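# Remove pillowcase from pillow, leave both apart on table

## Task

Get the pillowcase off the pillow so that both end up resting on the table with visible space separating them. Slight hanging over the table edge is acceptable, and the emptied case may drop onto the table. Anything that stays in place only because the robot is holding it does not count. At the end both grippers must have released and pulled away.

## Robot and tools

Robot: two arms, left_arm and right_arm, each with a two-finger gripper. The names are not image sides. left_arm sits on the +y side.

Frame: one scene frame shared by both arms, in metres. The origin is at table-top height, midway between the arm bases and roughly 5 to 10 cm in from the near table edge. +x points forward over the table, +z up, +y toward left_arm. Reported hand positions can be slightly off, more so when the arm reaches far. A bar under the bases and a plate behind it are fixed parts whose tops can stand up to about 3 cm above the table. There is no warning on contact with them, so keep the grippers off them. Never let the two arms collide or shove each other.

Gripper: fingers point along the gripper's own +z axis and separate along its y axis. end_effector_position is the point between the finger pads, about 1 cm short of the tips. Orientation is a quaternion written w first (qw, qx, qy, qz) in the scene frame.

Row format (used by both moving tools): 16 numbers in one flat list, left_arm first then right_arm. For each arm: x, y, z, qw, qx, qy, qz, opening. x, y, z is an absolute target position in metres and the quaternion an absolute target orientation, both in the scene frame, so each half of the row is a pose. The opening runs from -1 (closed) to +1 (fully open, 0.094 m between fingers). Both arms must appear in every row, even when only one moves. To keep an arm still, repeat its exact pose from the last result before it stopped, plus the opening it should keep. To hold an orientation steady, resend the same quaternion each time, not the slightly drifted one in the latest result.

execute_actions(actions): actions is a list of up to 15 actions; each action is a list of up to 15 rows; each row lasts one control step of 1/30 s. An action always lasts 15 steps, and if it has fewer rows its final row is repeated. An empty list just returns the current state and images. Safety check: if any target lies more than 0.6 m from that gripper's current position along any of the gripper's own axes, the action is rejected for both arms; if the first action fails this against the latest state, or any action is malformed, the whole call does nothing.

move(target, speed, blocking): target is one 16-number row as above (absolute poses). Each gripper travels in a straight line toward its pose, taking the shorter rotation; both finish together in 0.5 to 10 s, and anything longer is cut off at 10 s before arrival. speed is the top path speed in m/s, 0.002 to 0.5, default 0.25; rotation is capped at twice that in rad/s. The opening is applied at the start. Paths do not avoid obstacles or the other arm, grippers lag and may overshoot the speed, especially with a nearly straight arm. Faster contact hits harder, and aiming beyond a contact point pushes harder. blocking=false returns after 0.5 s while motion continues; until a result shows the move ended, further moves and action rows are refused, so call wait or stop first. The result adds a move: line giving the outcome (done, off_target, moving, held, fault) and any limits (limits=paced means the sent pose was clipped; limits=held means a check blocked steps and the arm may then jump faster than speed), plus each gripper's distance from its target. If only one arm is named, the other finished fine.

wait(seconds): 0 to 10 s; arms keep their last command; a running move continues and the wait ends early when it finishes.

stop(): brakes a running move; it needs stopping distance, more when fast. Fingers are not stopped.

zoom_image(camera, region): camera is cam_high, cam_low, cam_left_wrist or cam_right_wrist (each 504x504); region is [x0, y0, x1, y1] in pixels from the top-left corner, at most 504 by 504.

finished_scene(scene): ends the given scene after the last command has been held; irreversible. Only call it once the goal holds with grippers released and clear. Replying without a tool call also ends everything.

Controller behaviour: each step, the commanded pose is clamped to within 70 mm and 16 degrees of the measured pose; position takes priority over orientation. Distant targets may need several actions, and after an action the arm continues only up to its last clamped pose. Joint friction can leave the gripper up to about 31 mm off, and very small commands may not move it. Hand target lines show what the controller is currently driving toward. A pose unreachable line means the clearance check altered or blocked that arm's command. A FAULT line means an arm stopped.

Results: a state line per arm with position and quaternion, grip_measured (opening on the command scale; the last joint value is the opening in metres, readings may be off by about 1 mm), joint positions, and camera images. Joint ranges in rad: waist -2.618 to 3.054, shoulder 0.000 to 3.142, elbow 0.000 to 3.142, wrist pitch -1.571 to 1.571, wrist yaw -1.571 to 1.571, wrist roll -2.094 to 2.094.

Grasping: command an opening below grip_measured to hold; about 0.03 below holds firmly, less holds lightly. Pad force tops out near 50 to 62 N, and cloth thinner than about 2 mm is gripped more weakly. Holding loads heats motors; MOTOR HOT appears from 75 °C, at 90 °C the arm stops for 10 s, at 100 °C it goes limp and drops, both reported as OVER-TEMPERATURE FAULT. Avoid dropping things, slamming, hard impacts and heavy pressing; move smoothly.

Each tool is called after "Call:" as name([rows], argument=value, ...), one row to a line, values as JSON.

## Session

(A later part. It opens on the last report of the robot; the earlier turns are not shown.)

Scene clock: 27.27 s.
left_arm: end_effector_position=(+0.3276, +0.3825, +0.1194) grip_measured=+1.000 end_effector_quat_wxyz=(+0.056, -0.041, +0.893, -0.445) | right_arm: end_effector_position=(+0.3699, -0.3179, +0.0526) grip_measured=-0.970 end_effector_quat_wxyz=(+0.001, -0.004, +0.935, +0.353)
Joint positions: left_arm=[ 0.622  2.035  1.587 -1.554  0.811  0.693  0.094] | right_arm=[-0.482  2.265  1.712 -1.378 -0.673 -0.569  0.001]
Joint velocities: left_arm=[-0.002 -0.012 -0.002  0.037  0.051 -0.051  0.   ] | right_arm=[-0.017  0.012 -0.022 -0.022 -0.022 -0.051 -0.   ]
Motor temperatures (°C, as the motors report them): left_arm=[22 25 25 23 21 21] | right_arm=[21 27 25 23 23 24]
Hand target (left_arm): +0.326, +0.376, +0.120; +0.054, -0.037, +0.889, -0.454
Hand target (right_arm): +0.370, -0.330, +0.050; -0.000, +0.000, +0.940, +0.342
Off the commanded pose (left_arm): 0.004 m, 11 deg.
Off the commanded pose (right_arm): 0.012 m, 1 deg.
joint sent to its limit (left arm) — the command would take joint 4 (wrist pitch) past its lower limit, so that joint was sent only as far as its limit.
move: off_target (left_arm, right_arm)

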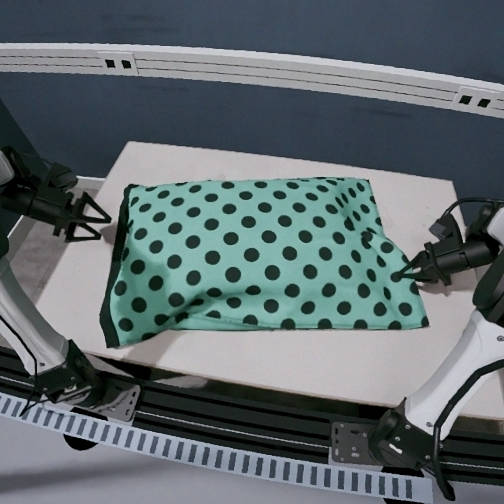

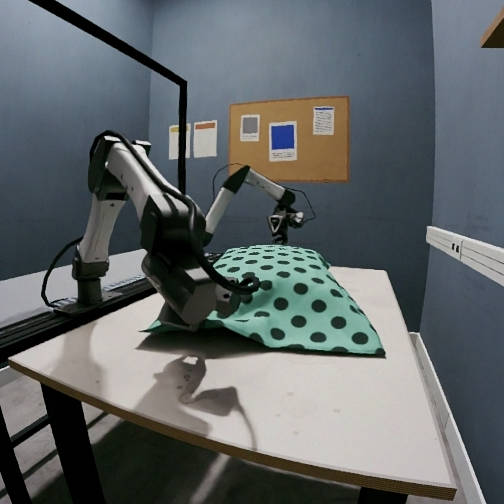

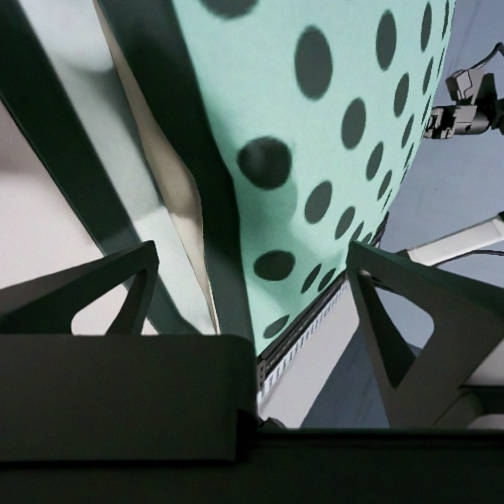

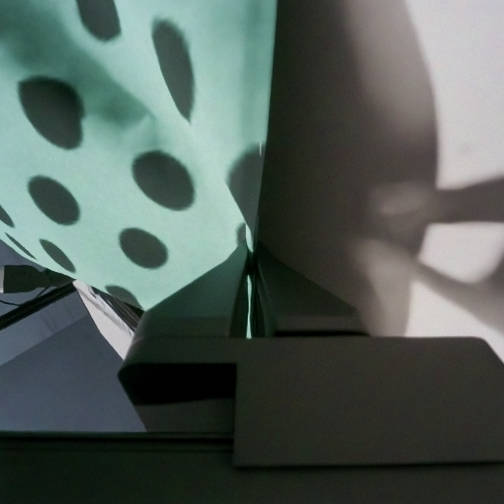

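Call:
move(target=[0.35,0.40,0.045,0,0,0.819,-0.574,0.2,0.37,-0.33,0.05,0,0,0.94,0.342,-1], speed=0.12)

Scene clock: 29.33 s.
left_arm: end_effector_position=(+0.3437, +0.3947, +0.0417) grip_measured=+0.202 end_effector_quat_wxyz=(+0.044, -0.044, +0.852, -0.520) | right_arm: end_effector_position=(+0.3698, -0.3179, +0.0526) grip_measured=-0.970 end_effector_quat_wxyz=(+0.001, -0.004, +0.936, +0.353)
Joint positions: left_arm=[ 0.66   2.371  1.682 -1.554  0.897  0.87   0.056] | right_arm=[-0.482  2.265  1.712 -1.378 -0.673 -0.57   0.001]
Joint velocities: left_arm=[-0.012 -0.002  0.002 -0.051  0.037 -0.066 -0.   ] | right_arm=[ 0.007  0.022  0.002 -0.066  0.037  0.051 -0.001]
Motor temperatures (°C, as the motors report them): left_arm=[22 26 25 23 21 21] | right_arm=[21 28 26 23 23 24]
Hand target (left_arm): +0.349, +0.399, +0.045; +0.056, -0.040, +0.852, -0.519
Hand target (right_arm): +0.370, -0.330, +0.050; +0.000, -0.000, +0.940, +0.342
Off the commanded pose (left_arm): 0.009 m, 10 deg.
Off the commanded pose (right_arm): 0.012 m, 1 deg.
joint sent to its limit (left arm) — the command would take joint 4 (wrist pitch) past its lower limit, so that joint was sent only as far as its limit.
move: off_target (left_arm, right_arm)

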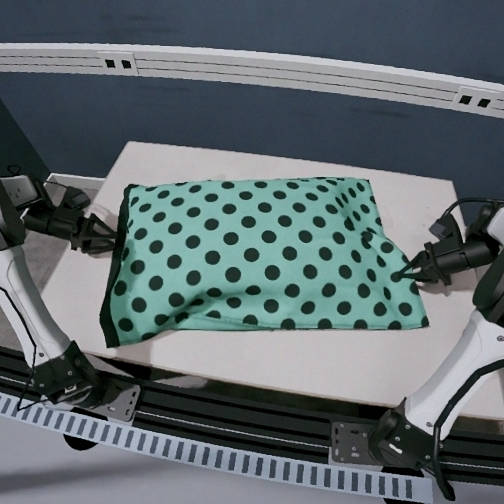

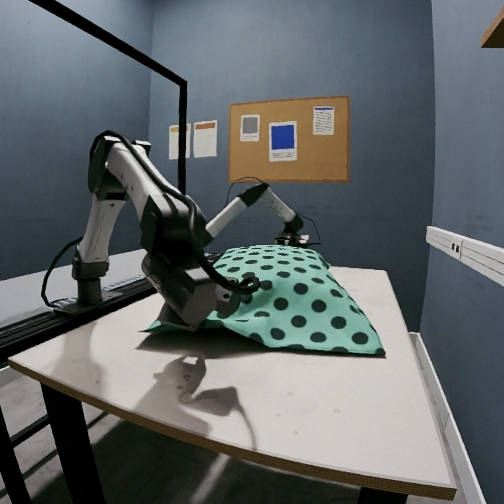

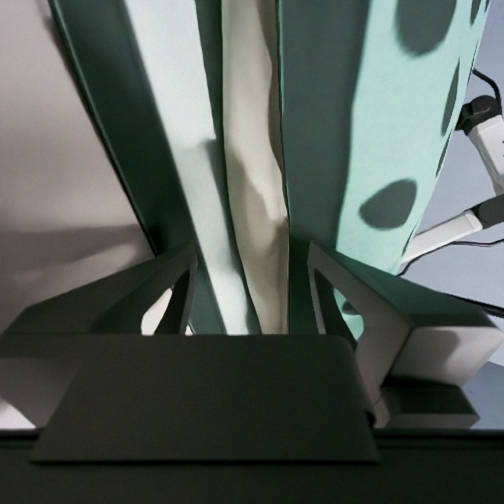

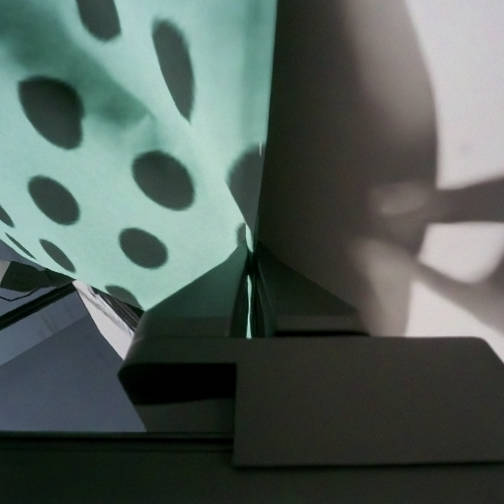

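Call:
move(target=[0.35,0.365,0.036,0,0,0.819,-0.574,-0.1,0.37,-0.33,0.05,0,0,0.94,0.342,-1], speed=0.05)

Scene clock: 31.73 s.
left_arm: end_effector_position=(+0.3504, +0.3705, +0.0375) grip_measured=-0.098 end_effector_quat_wxyz=(+0.034, -0.022, +0.843, -0.537) | right_arm: end_effector_position=(+0.3699, -0.3179, +0.0526) grip_measured=-0.970 end_effector_quat_wxyz=(+0.001, -0.004, +0.935, +0.353)
Joint positions: left_arm=[ 0.598  2.399  1.682 -1.554  0.931  0.886  0.042] | right_arm=[-0.482  2.265  1.712 -1.378 -0.673 -0.57   0.001]
Joint velocities: left_arm=[-0.012  0.002  0.017  0.022  0.007 -0.037  0.   ] | right_arm=[-0.002  0.007  0.012 -0.022 -0.037 -0.022  0.001]
Motor temperatures (°C, as the motors report them): left_arm=[22 27 25 23 21 21] | right_arm=[21 29 26 23 23 24]
Hand target (left_arm): +0.349, +0.365, +0.036; +0.029, -0.021, +0.838, -0.544
Hand target (right_arm): +0.370, -0.330, +0.050; +0.000, +0.000, +0.940, +0.342
Off the commanded pose (left_arm): 0.006 m, 7 deg.
Off the commanded pose (right_arm): 0.012 m, 1 deg.
joint sent to its limit (left arm) — the command would take joint 4 (wrist pitch) past its lower limit, so that joint was sent only as far as its limit.
move: off_target (left_arm, right_arm)

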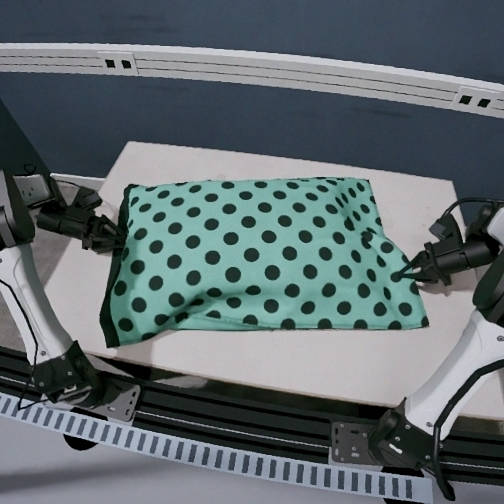

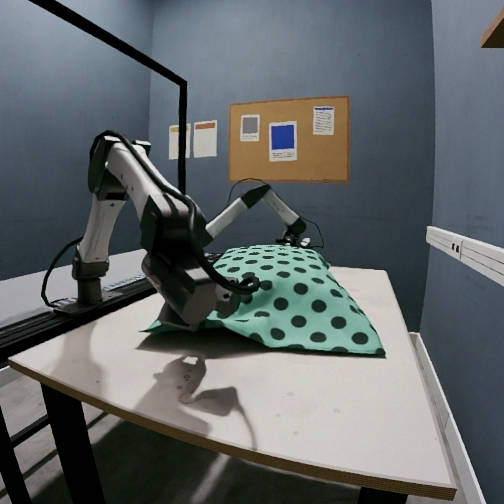

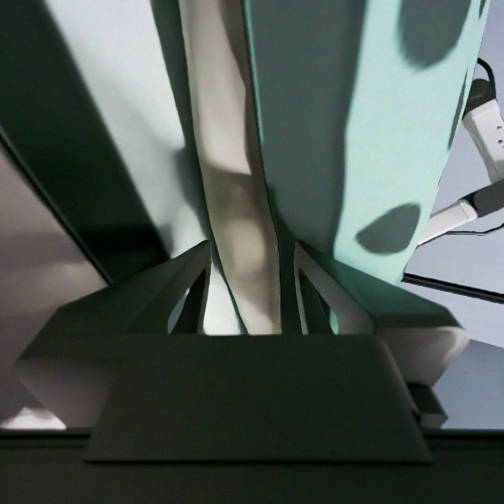

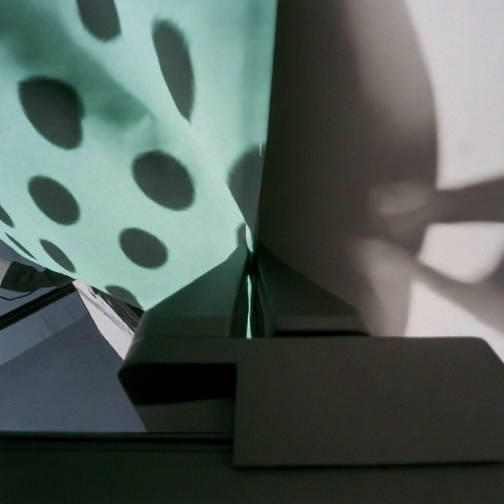

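Call:
move(target=[0.35,0.345,0.028,0,0,0.819,-0.574,-0.45,0.37,-0.33,0.05,0,0,0.94,0.342,-1], speed=0.04)

Scene clock: 33.57 s.
left_arm: end_effector_position=(+0.3531, +0.3526, +0.0308) grip_measured=-0.448 end_effector_quat_wxyz=(+0.023, -0.009, +0.835, -0.550) | right_arm: end_effector_position=(+0.3698, -0.3179, +0.0526) grip_measured=-0.970 end_effector_quat_wxyz=(+0.001, -0.004, +0.936, +0.353)
Joint positions: left_arm=[ 0.553  2.431  1.682 -1.554  0.954  0.902  0.026] | right_arm=[-0.482  2.265  1.712 -1.378 -0.673 -0.57   0.001]
Joint velocities: left_arm=[-0.007  0.007 -0.007 -0.007  0.007 -0.022 -0.   ] | right_arm=[-0.002  0.002 -0.007 -0.066  0.022 -0.007 -0.   ]
Motor temperatures (°C, as the motors report them): left_arm=[22 27 25 23 21 21] | right_arm=[21 30 26 23 23 24]
Hand target (left_arm): +0.349, +0.345, +0.028; +0.013, -0.010, +0.828, -0.560
Hand target (right_arm): +0.370, -0.330, +0.050; +0.000, +0.000, +0.940, +0.342
Off the commanded pose (left_arm): 0.009 m, 4 deg.
Off the commanded pose (right_arm): 0.012 m, 1 deg.
joint sent to its limit (left arm) — the command would take joint 4 (wrist pitch) past its lower limit, so that joint was sent only as far as its limit.
move: off_target (left_arm, right_arm)

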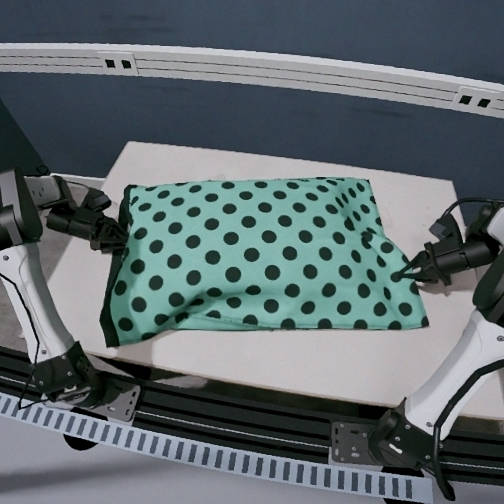

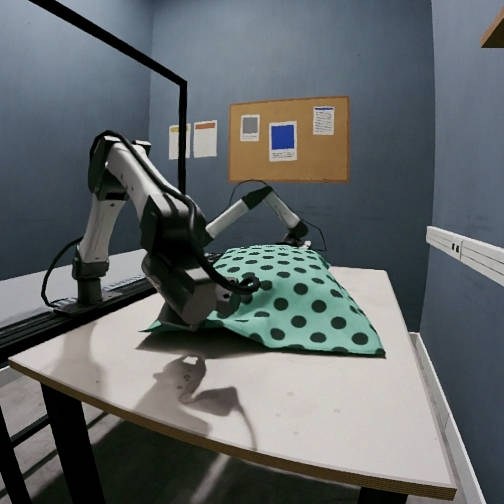

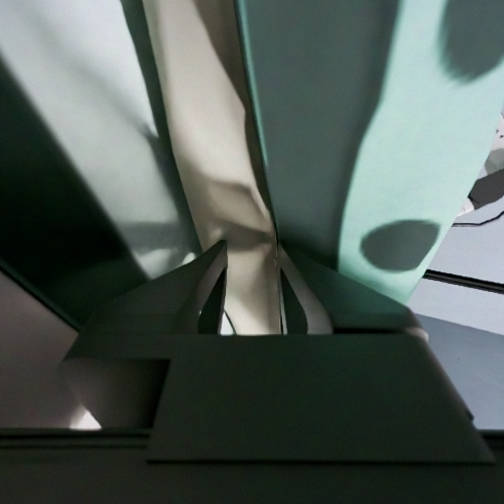

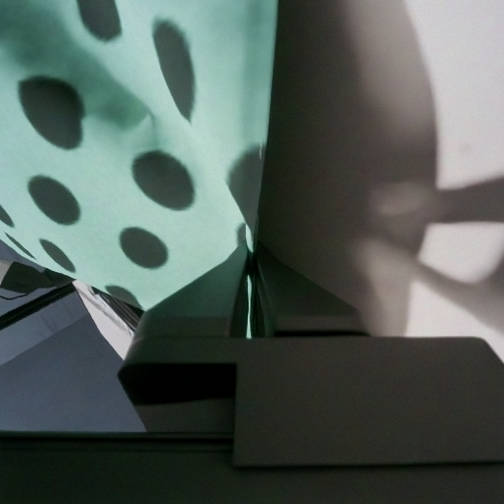

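Call:
move(target=[0.35,0.335,0.032,0,0,0.819,-0.574,-0.45,0.37,-0.33,0.05,0,0,0.94,0.342,-1], speed=0.04)

Call:
move(target=[0.35,0.345,0.045,0,0,0.819,-0.574,0.3,0.37,-0.33,0.05,0,0,0.94,0.342,-1], speed=0.04)

Scene clock: 35.33 s.
left_arm: end_effector_position=(+0.3533, +0.3425, +0.0317) grip_measured=-0.448 end_effector_quat_wxyz=(+0.018, -0.005, +0.830, -0.557) | right_arm: end_effector_position=(+0.3696, -0.3181, +0.0524) grip_measured=-0.970 end_effector_quat_wxyz=(+0.000, -0.004, +0.936, +0.352)
Joint positions: left_arm=[ 0.53   2.431  1.671 -1.554  0.969  0.902  0.026] | right_arm=[-0.482  2.265  1.712 -1.378 -0.671 -0.57   0.001]
Joint velocities: left_arm=[-0.007  0.002 -0.012  0.007 -0.022  0.007  0.   ] | right_arm=[ 0.002  0.007  0.012 -0.051  0.037 -0.007  0.   ]
Motor temperatures (°C, as the motors report them): left_arm=[22 28 25 23 21 21] | right_arm=[21 30 26 23 23 24]
Hand target (left_arm): +0.350, +0.335, +0.032; +0.009, -0.007, +0.825, -0.565
Hand target (right_arm): +0.370, -0.330, +0.050; +0.000, +0.000, +0.940, +0.342
Off the commanded pose (left_arm): 0.008 m, 3 deg.
Off the commanded pose (right_arm): 0.012 m, 1 deg.
joint sent to its limit (left arm) — the command would take joint 4 (wrist pitch) past its lower limit, so that joint was sent only as far as its limit.
move: off_target (left_arm, right_arm)

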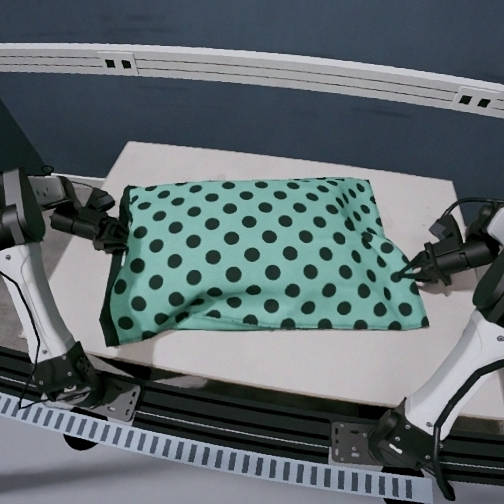

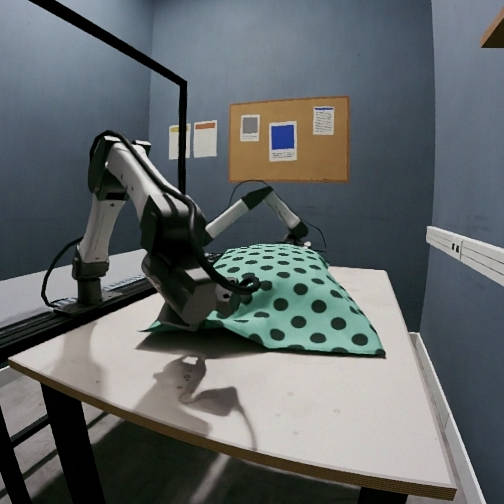

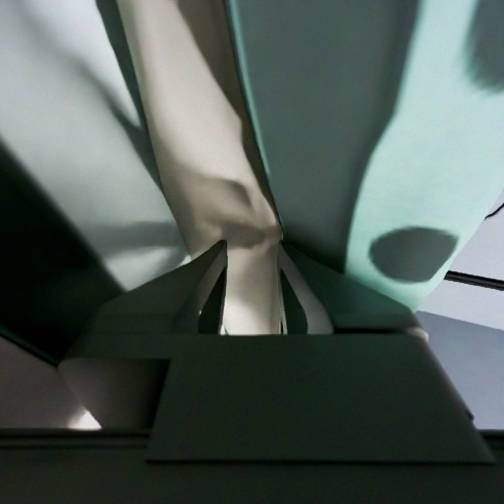

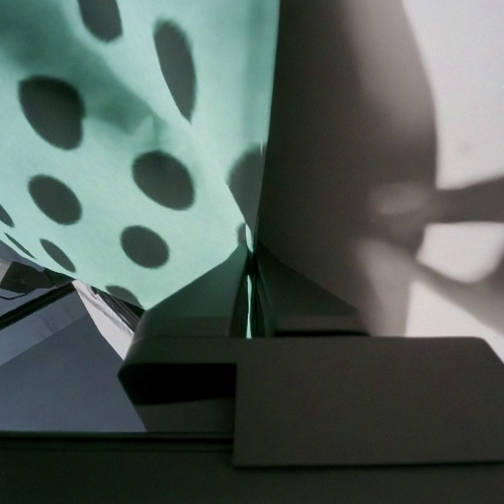

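Scene clock: 36.30 s.
left_arm: end_effector_position=(+0.3552, +0.3464, +0.0400) grip_measured=+0.297 end_effector_quat_wxyz=(+0.026, -0.007, +0.834, -0.551) | right_arm: end_effector_position=(+0.3695, -0.3183, +0.0522) grip_measured=-0.970 end_effector_quat_wxyz=(-0.000, -0.004, +0.936, +0.352)
Joint positions: left_arm=[ 0.537  2.403  1.671 -1.554  0.969  0.888  0.061] | right_arm=[-0.482  2.265  1.712 -1.378 -0.669 -0.57   0.001]
Joint velocities: left_arm=[-0.007  0.007  0.007 -0.081  0.022 -0.007  0.   ] | right_arm=[-0.002 -0.007 -0.017 -0.066 -0.051 -0.007 -0.   ]
Motor temperatures (°C, as the motors report them): left_arm=[22 28 25 23 21 21] | right_arm=[21 31 26 23 23 24]
Hand target (left_arm): +0.350, +0.345, +0.045; +0.022, -0.015, +0.832, -0.554
Hand target (right_arm): +0.370, -0.330, +0.050; -0.000, +0.000, +0.940, +0.342
Off the commanded pose (left_arm): 0.007 m, 4 deg.
Off the commanded pose (right_arm): 0.012 m, 1 deg.
joint sent to its limit (left arm) — the command would take joint 4 (wrist pitch) past its lower limit, so that joint was sent only as far as its limit.
move: off_target (left_arm, right_arm)

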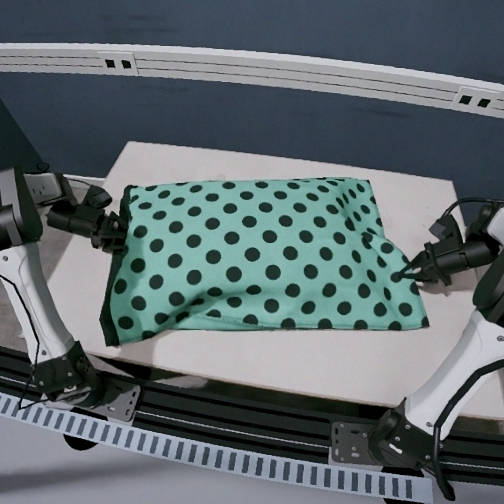

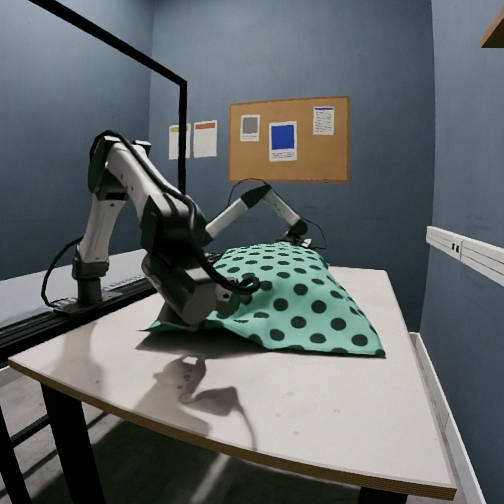

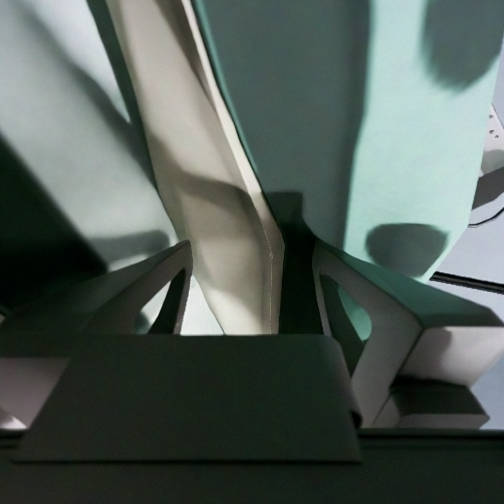

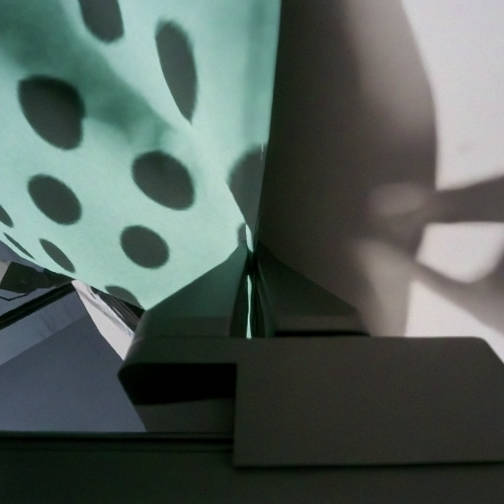

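Call:
move(target=[0.35,0.375,0.04,0,0,0.819,-0.574,-0.12,0.37,-0.33,0.05,0,0,0.94,0.342,-1], speed=0.05)

Call:
move(target=[0.35,0.362,0.024,0,0,0.819,-0.574,-0.12,0.37,-0.33,0.05,0,0,0.94,0.342,-1], speed=0.04)

Scene clock: 38.13 s.
left_arm: end_effector_position=(+0.3488, +0.3717, +0.0364) grip_measured=-0.117 end_effector_quat_wxyz=(+0.035, -0.032, +0.839, -0.543) | right_arm: end_effector_position=(+0.3696, -0.3182, +0.0523) grip_measured=-0.970 end_effector_quat_wxyz=(+0.000, -0.004, +0.936, +0.352)
Joint positions: left_arm=[ 0.607  2.403  1.671 -1.554  0.943  0.887  0.041] | right_arm=[-0.482  2.265  1.712 -1.378 -0.67  -0.57   0.001]
Joint velocities: left_arm=[ 0.007 -0.007  0.007  0.007 -0.022 -0.037  0.   ] | right_arm=[-0.002  0.012  0.017 -0.007 -0.007 -0.022  0.001]
Motor temperatures (°C, as the motors report them): left_arm=[22 29 25 23 21 21] | right_arm=[21 31 27 23 23 24]
Hand target (left_arm): +0.350, +0.374, +0.040; +0.039, -0.027, +0.842, -0.538
Hand target (right_arm): +0.370, -0.330, +0.050; +0.000, +0.000, +0.940, +0.342
Off the commanded pose (left_arm): 0.005 m, 7 deg.
Off the commanded pose (right_arm): 0.012 m, 1 deg.
joint sent to its limit (left arm) — the command would take joint 4 (wrist pitch) past its lower limit, so that joint was sent only as far as its limit.
move: off_target (left_arm, right_arm)

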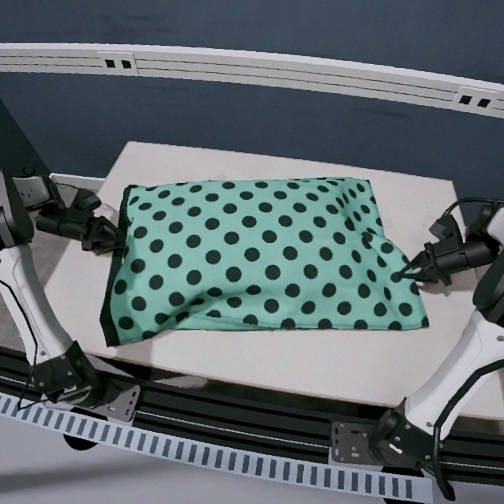

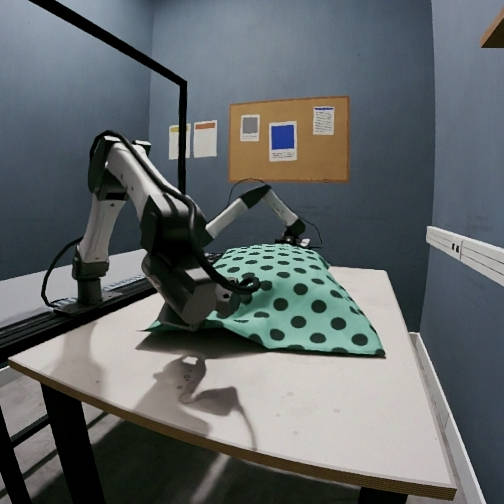

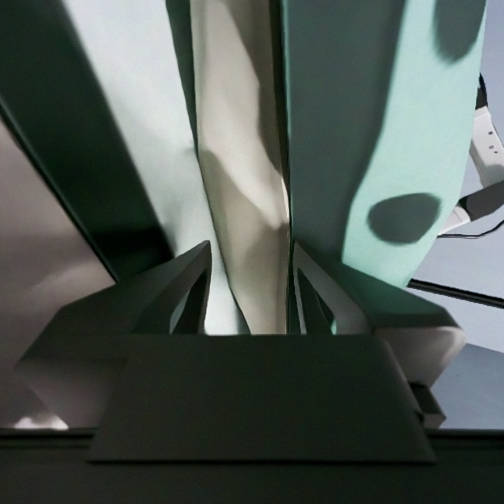

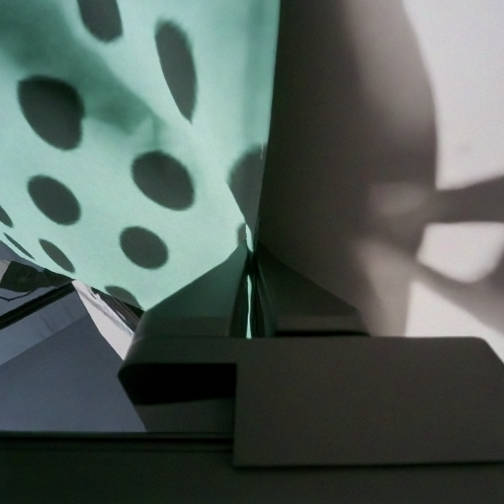

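Scene clock: 39.87 s.
left_arm: end_effector_position=(+0.3465, +0.3639, +0.0243) grip_measured=-0.117 end_effector_quat_wxyz=(+0.022, -0.026, +0.834, -0.551) | right_arm: end_effector_position=(+0.3696, -0.3182, +0.0523) grip_measured=-0.970 end_effector_quat_wxyz=(+0.000, -0.004, +0.936, +0.352)
Joint positions: left_arm=[ 0.591  2.445  1.671 -1.554  0.943  0.908  0.041] | right_arm=[-0.482  2.265  1.712 -1.378 -0.67  -0.57   0.001]
Joint velocities: left_arm=[-0.017 -0.007 -0.002  0.007 -0.037 -0.007  0.   ] | right_arm=[ 0.012 -0.012 -0.017 -0.007  0.037  0.037  0.002]
Motor temperatures (°C, as the motors report them): left_arm=[22 30 25 23 21 21] | right_arm=[21 32 27 23 23 24]
Hand target (left_arm): +0.349, +0.362, +0.024; +0.022, -0.016, +0.834, -0.551
Hand target (right_arm): +0.370, -0.330, +0.050; +0.000, +0.000, +0.940, +0.342
Off the commanded pose (left_arm): 0.004 m, 5 deg.
Off the commanded pose (right_arm): 0.012 m, 1 deg.
joint sent to its limit (left arm) — the command would take joint 4 (wrist pitch) past its lower limit, so that joint was sent only as far as its limit.
move: off_target (left_arm, right_arm)

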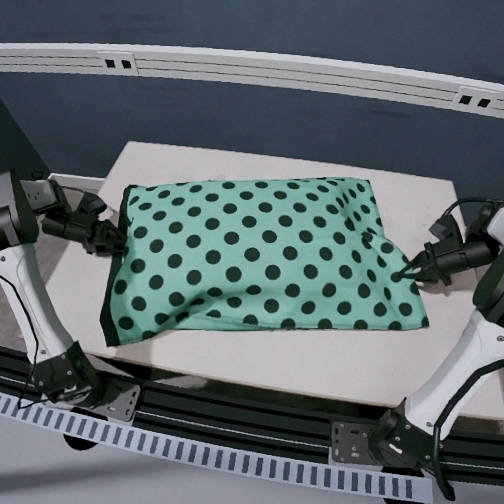

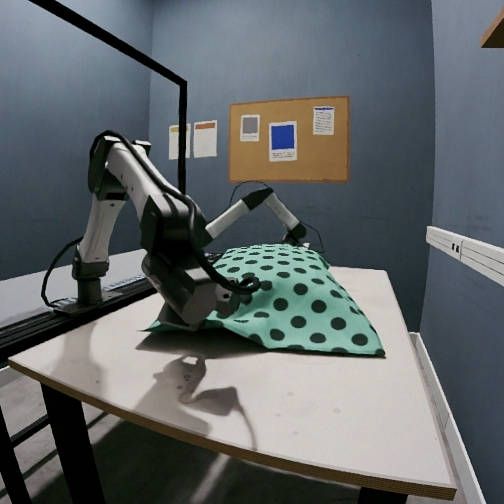

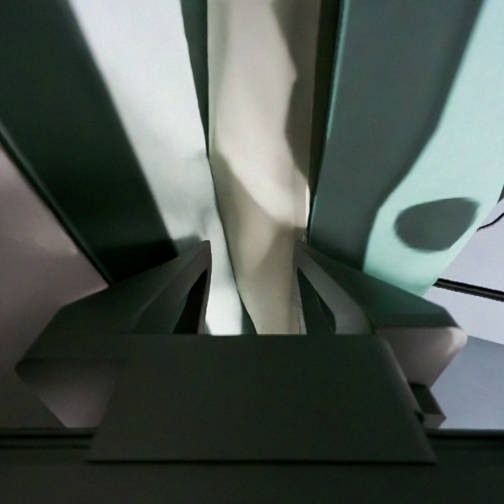

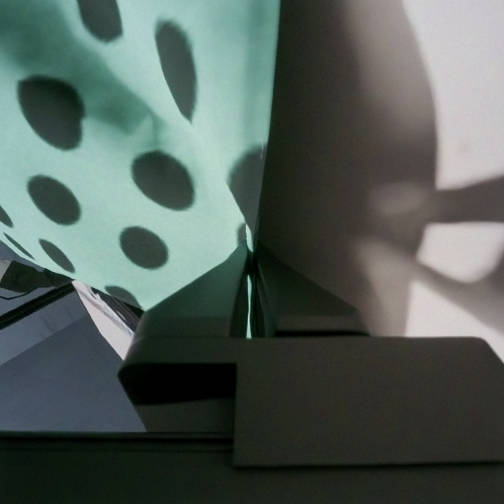

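Now the pillow edge is between the fingers, upper tip inside the hem. Advance horizontally.

Call:
move(target=[0.35,0.33,0.024,0,0,0.819,-0.574,-0.12,0.37,-0.33,0.05,0,0,0.94,0.342,-1], speed=0.04)

Scene clock: 41.33 s.
left_arm: end_effector_position=(+0.3524, +0.3385, +0.0278) grip_measured=-0.118 end_effector_quat_wxyz=(+0.012, -0.001, +0.829, -0.559) | right_arm: end_effector_position=(+0.3693, -0.3185, +0.0520) grip_measured=-0.970 end_effector_quat_wxyz=(-0.001, -0.004, +0.936, +0.351)
Joint positions: left_arm=[ 0.521  2.445  1.671 -1.554  0.969  0.91   0.041] | right_arm=[-0.482  2.265  1.712 -1.378 -0.667 -0.57   0.001]
Joint velocities: left_arm=[-0.002 -0.012  0.007 -0.066  0.022 -0.037  0.002] | right_arm=[ 0.012  0.007 -0.022 -0.051 -0.037 -0.051 -0.   ]
Motor temperatures (°C, as the motors report them): left_arm=[22 30 25 23 21 21] | right_arm=[21 32 27 23 23 24]
Hand target (left_arm): +0.349, +0.330, +0.024; +0.002, -0.003, +0.822, -0.570
Hand target (right_arm): +0.370, -0.330, +0.050; -0.000, +0.000, +0.940, +0.342
Off the commanded pose (left_arm): 0.010 m, 2 deg.
Off the commanded pose (right_arm): 0.012 m, 1 deg.
joint sent to its limit (left arm) — the command would take joint 4 (wrist pitch) past its lower limit, so that joint was sent only as far as its limit.
move: off_target (right_arm)

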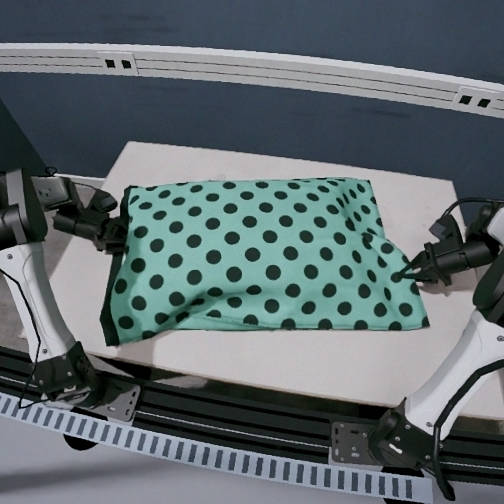

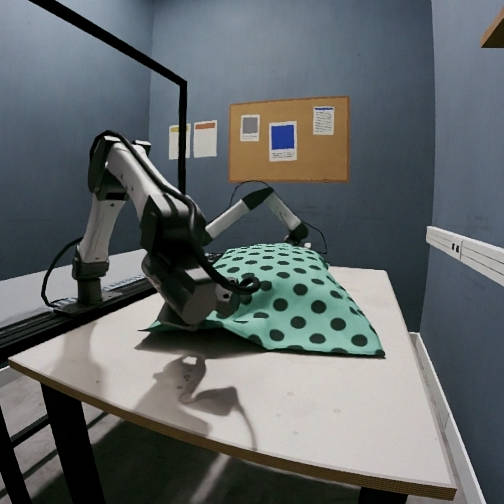

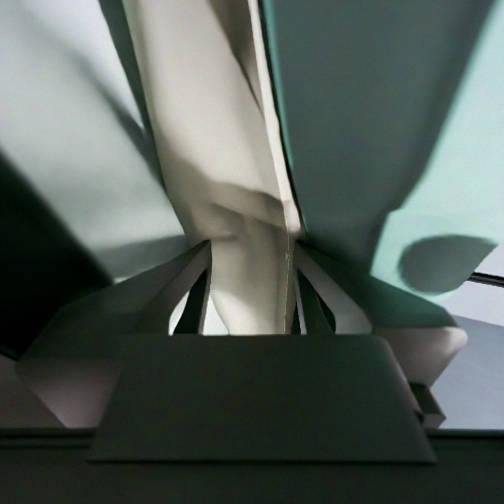

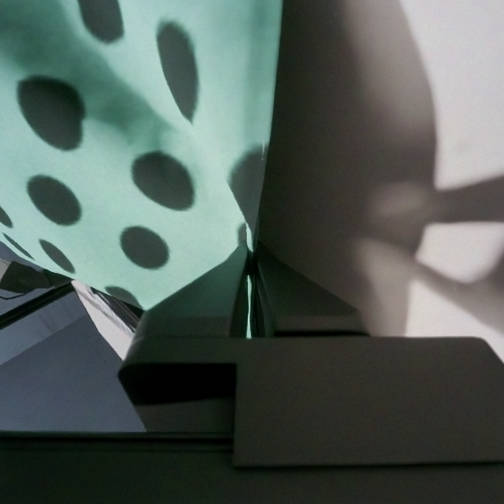

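Call:
move(target=[0.35,0.335,0.027,0,0,0.829,-0.559,-1,0.37,-0.33,0.05,0,0,0.94,0.342,-1], speed=0.04)

Call:
move(target=[0.35,0.40,0.035,0,0,0.85,-0.527,-1,0.37,-0.33,0.05,0,0,0.94,0.342,-1], speed=0.05)

Scene clock: 42.23 s.
left_arm: end_effector_position=(+0.3519, +0.3386, +0.0274) grip_measured=-0.977 end_effector_quat_wxyz=(+0.010, -0.001, +0.830, -0.558) | right_arm: end_effector_position=(+0.3693, -0.3185, +0.0521) grip_measured=-0.970 end_effector_quat_wxyz=(-0.001, -0.004, +0.936, +0.351)
Joint positions: left_arm=[ 0.521  2.445  1.671 -1.554  0.965  0.907  0.001] | right_arm=[-0.482  2.265  1.712 -1.378 -0.667 -0.57   0.001]
Joint velocities: left_arm=[-0.002  0.007 -0.012 -0.007 -0.037  0.037 -0.   ] | right_arm=[ 0.012  0.012 -0.022  0.007 -0.007 -0.007 -0.001]
Motor temperatures (°C, as the motors report them): left_arm=[22 30 25 23 21 21] | right_arm=[21 32 27 23 23 24]
Hand target (left_arm): +0.350, +0.335, +0.027; +0.000, -0.000, +0.829, -0.559
Hand target (right_arm): +0.370, -0.330, +0.050; +0.000, +0.000, +0.940, +0.342
Off the commanded pose (left_arm): 0.004 m, 1 deg.
Off the commanded pose (right_arm): 0.012 m, 1 deg.
joint sent to its limit (left arm) — the command would take joint 4 (wrist pitch) past its lower limit, so that joint was sent only as far as its limit.
move: off_target (right_arm)

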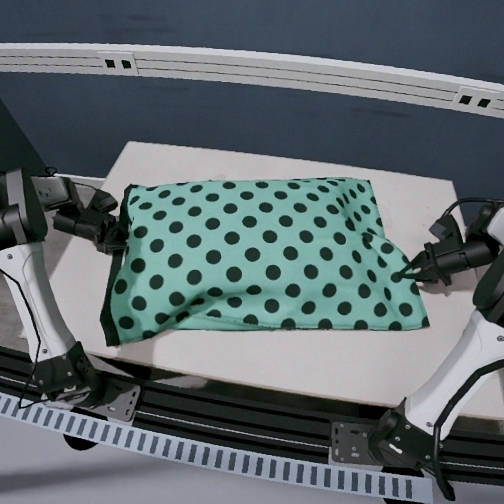

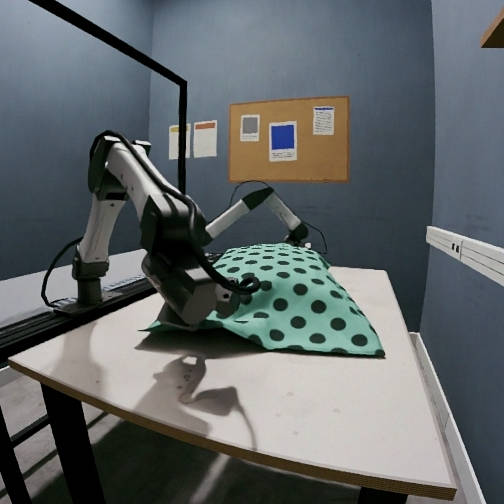

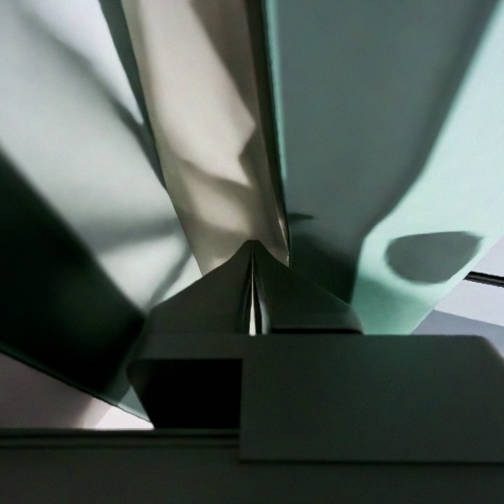

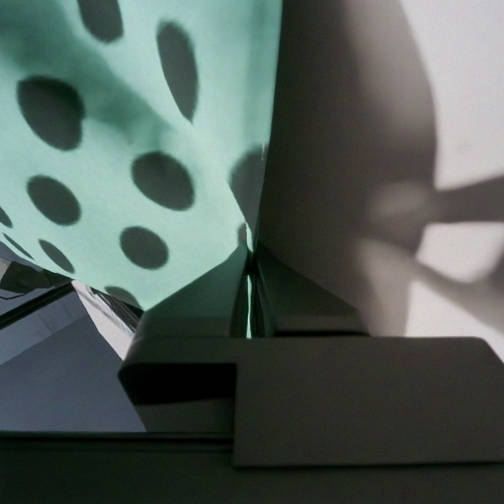

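Scene clock: 43.80 s.
left_arm: end_effector_position=(+0.3469, +0.3948, +0.0260) grip_measured=-0.977 end_effector_quat_wxyz=(+0.025, -0.025, +0.860, -0.509) | right_arm: end_effector_position=(+0.3693, -0.3185, +0.0521) grip_measured=-0.970 end_effector_quat_wxyz=(-0.001, -0.004, +0.936, +0.351)
Joint positions: left_arm=[ 0.64   2.427  1.737 -1.554  0.852  0.874  0.001] | right_arm=[-0.482  2.265  1.712 -1.378 -0.667 -0.57   0.001]
Joint velocities: left_arm=[ 0.007  0.002  0.002 -0.007 -0.022 -0.022 -0.   ] | right_arm=[ 0.002 -0.017  0.002  0.022  0.007  0.022 -0.   ]
Motor temperatures (°C, as the motors report them): left_arm=[22 31 25 23 21 21] | right_arm=[21 33 27 23 23 24]
Hand target (left_arm): +0.351, +0.399, +0.034; +0.034, -0.020, +0.866, -0.499
Hand target (right_arm): +0.370, -0.330, +0.050; +0.000, +0.000, +0.940, +0.342
Off the commanded pose (left_arm): 0.011 m, 5 deg.
Off the commanded pose (right_arm): 0.012 m, 1 deg.
joint sent to its limit (left arm) — the command would take joint 4 (wrist pitch) past its lower limit, so that joint was sent only as far as its limit.
move: off_target (left_arm, right_arm)

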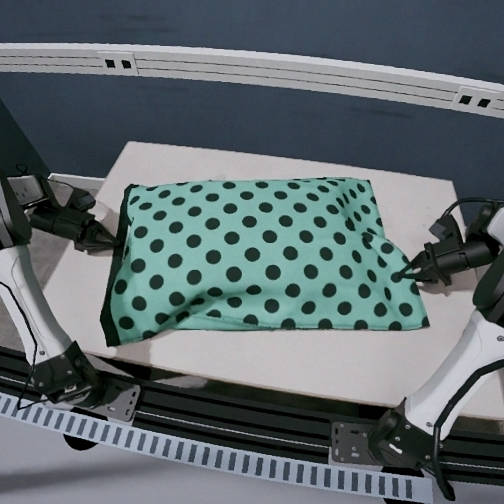

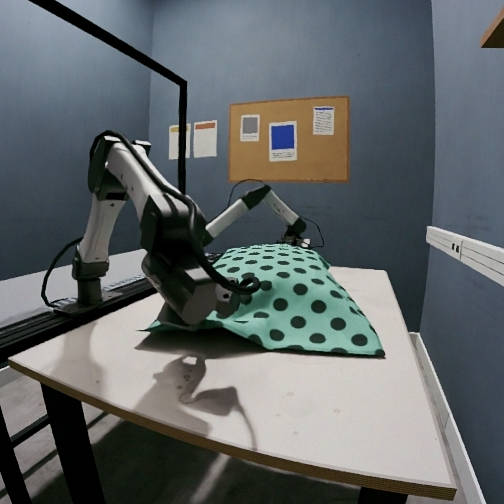

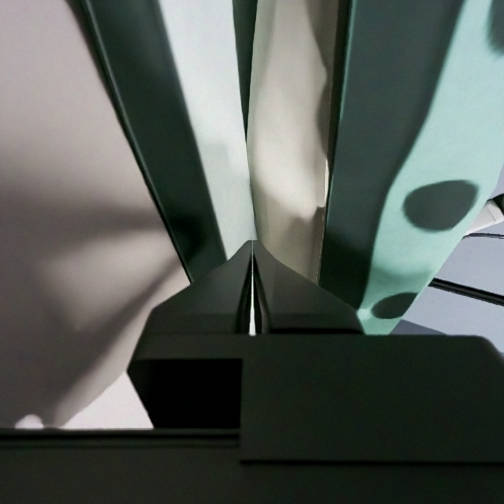

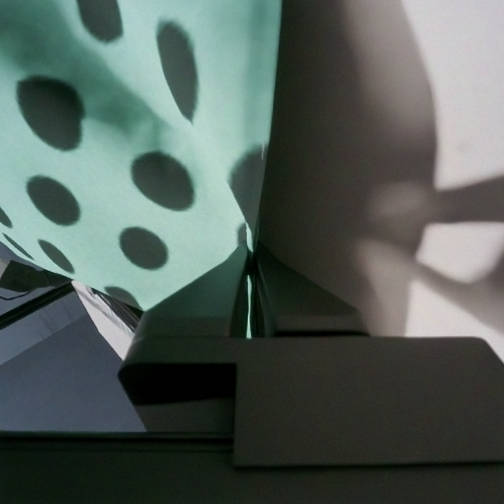

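Call:
move(target=[0.33,0.40,0.045,0.152,-0.210,0.781,-0.568,0.0,0.37,-0.33,0.05,0,0,0.94,0.342,-1], speed=0.08)

Scene clock: 47.90 s.
left_arm: end_effector_position=(+0.3321, +0.4004, +0.0410) grip_measured=-0.003 end_effector_quat_wxyz=(+0.147, -0.203, +0.782, -0.570) | right_arm: end_effector_position=(+0.3694, -0.3184, +0.0521) grip_measured=-0.970 end_effector_quat_wxyz=(-0.001, -0.004, +0.936, +0.351)
Joint positions: left_arm=[ 0.776  2.216  1.289 -1.19   1.179  0.629  0.047] | right_arm=[-0.482  2.265  1.712 -1.378 -0.668 -0.57   0.001]
Joint velocities: left_arm=[ 0.007 -0.012  0.012  0.081 -0.037 -0.051 -0.001] | right_arm=[ 0.012  0.002 -0.037 -0.022 -0.007  0.022 -0.   ]
Motor temperatures (°C, as the motors report them): left_arm=[22 33 25 23 21 21] | right_arm=[21 34 28 23 23 24]
Hand target (left_arm): +0.330, +0.400, +0.046; +0.151, -0.208, +0.779, -0.572
Hand target (right_arm): +0.370, -0.330, +0.050; +0.000, +0.000, +0.940, +0.342
Off the commanded pose (left_arm): 0.005 m, 1 deg.
Off the commanded pose (right_arm): 0.012 m, 1 deg.
move: off_target (right_arm)

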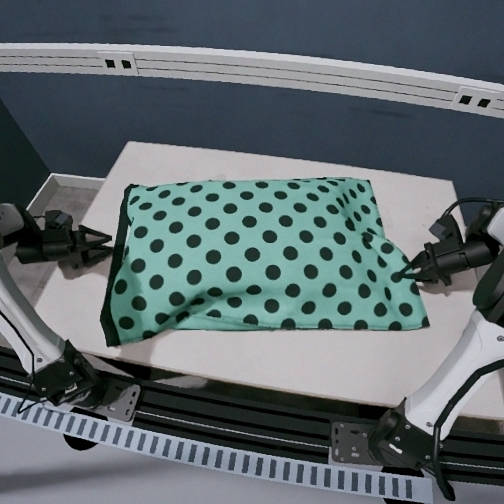

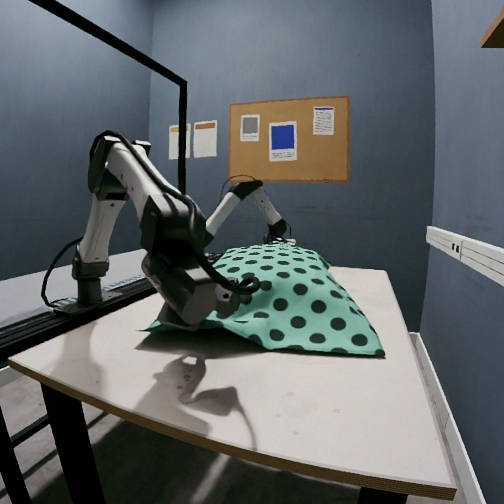

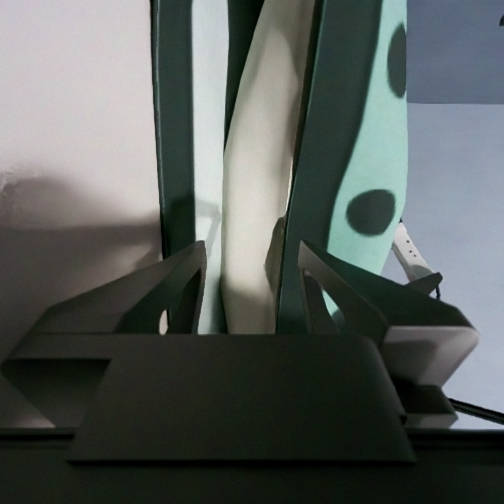

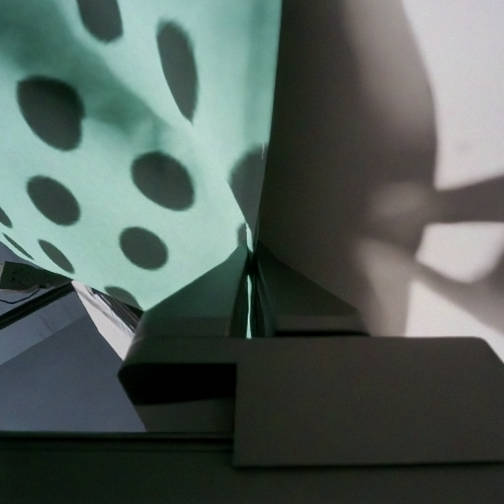

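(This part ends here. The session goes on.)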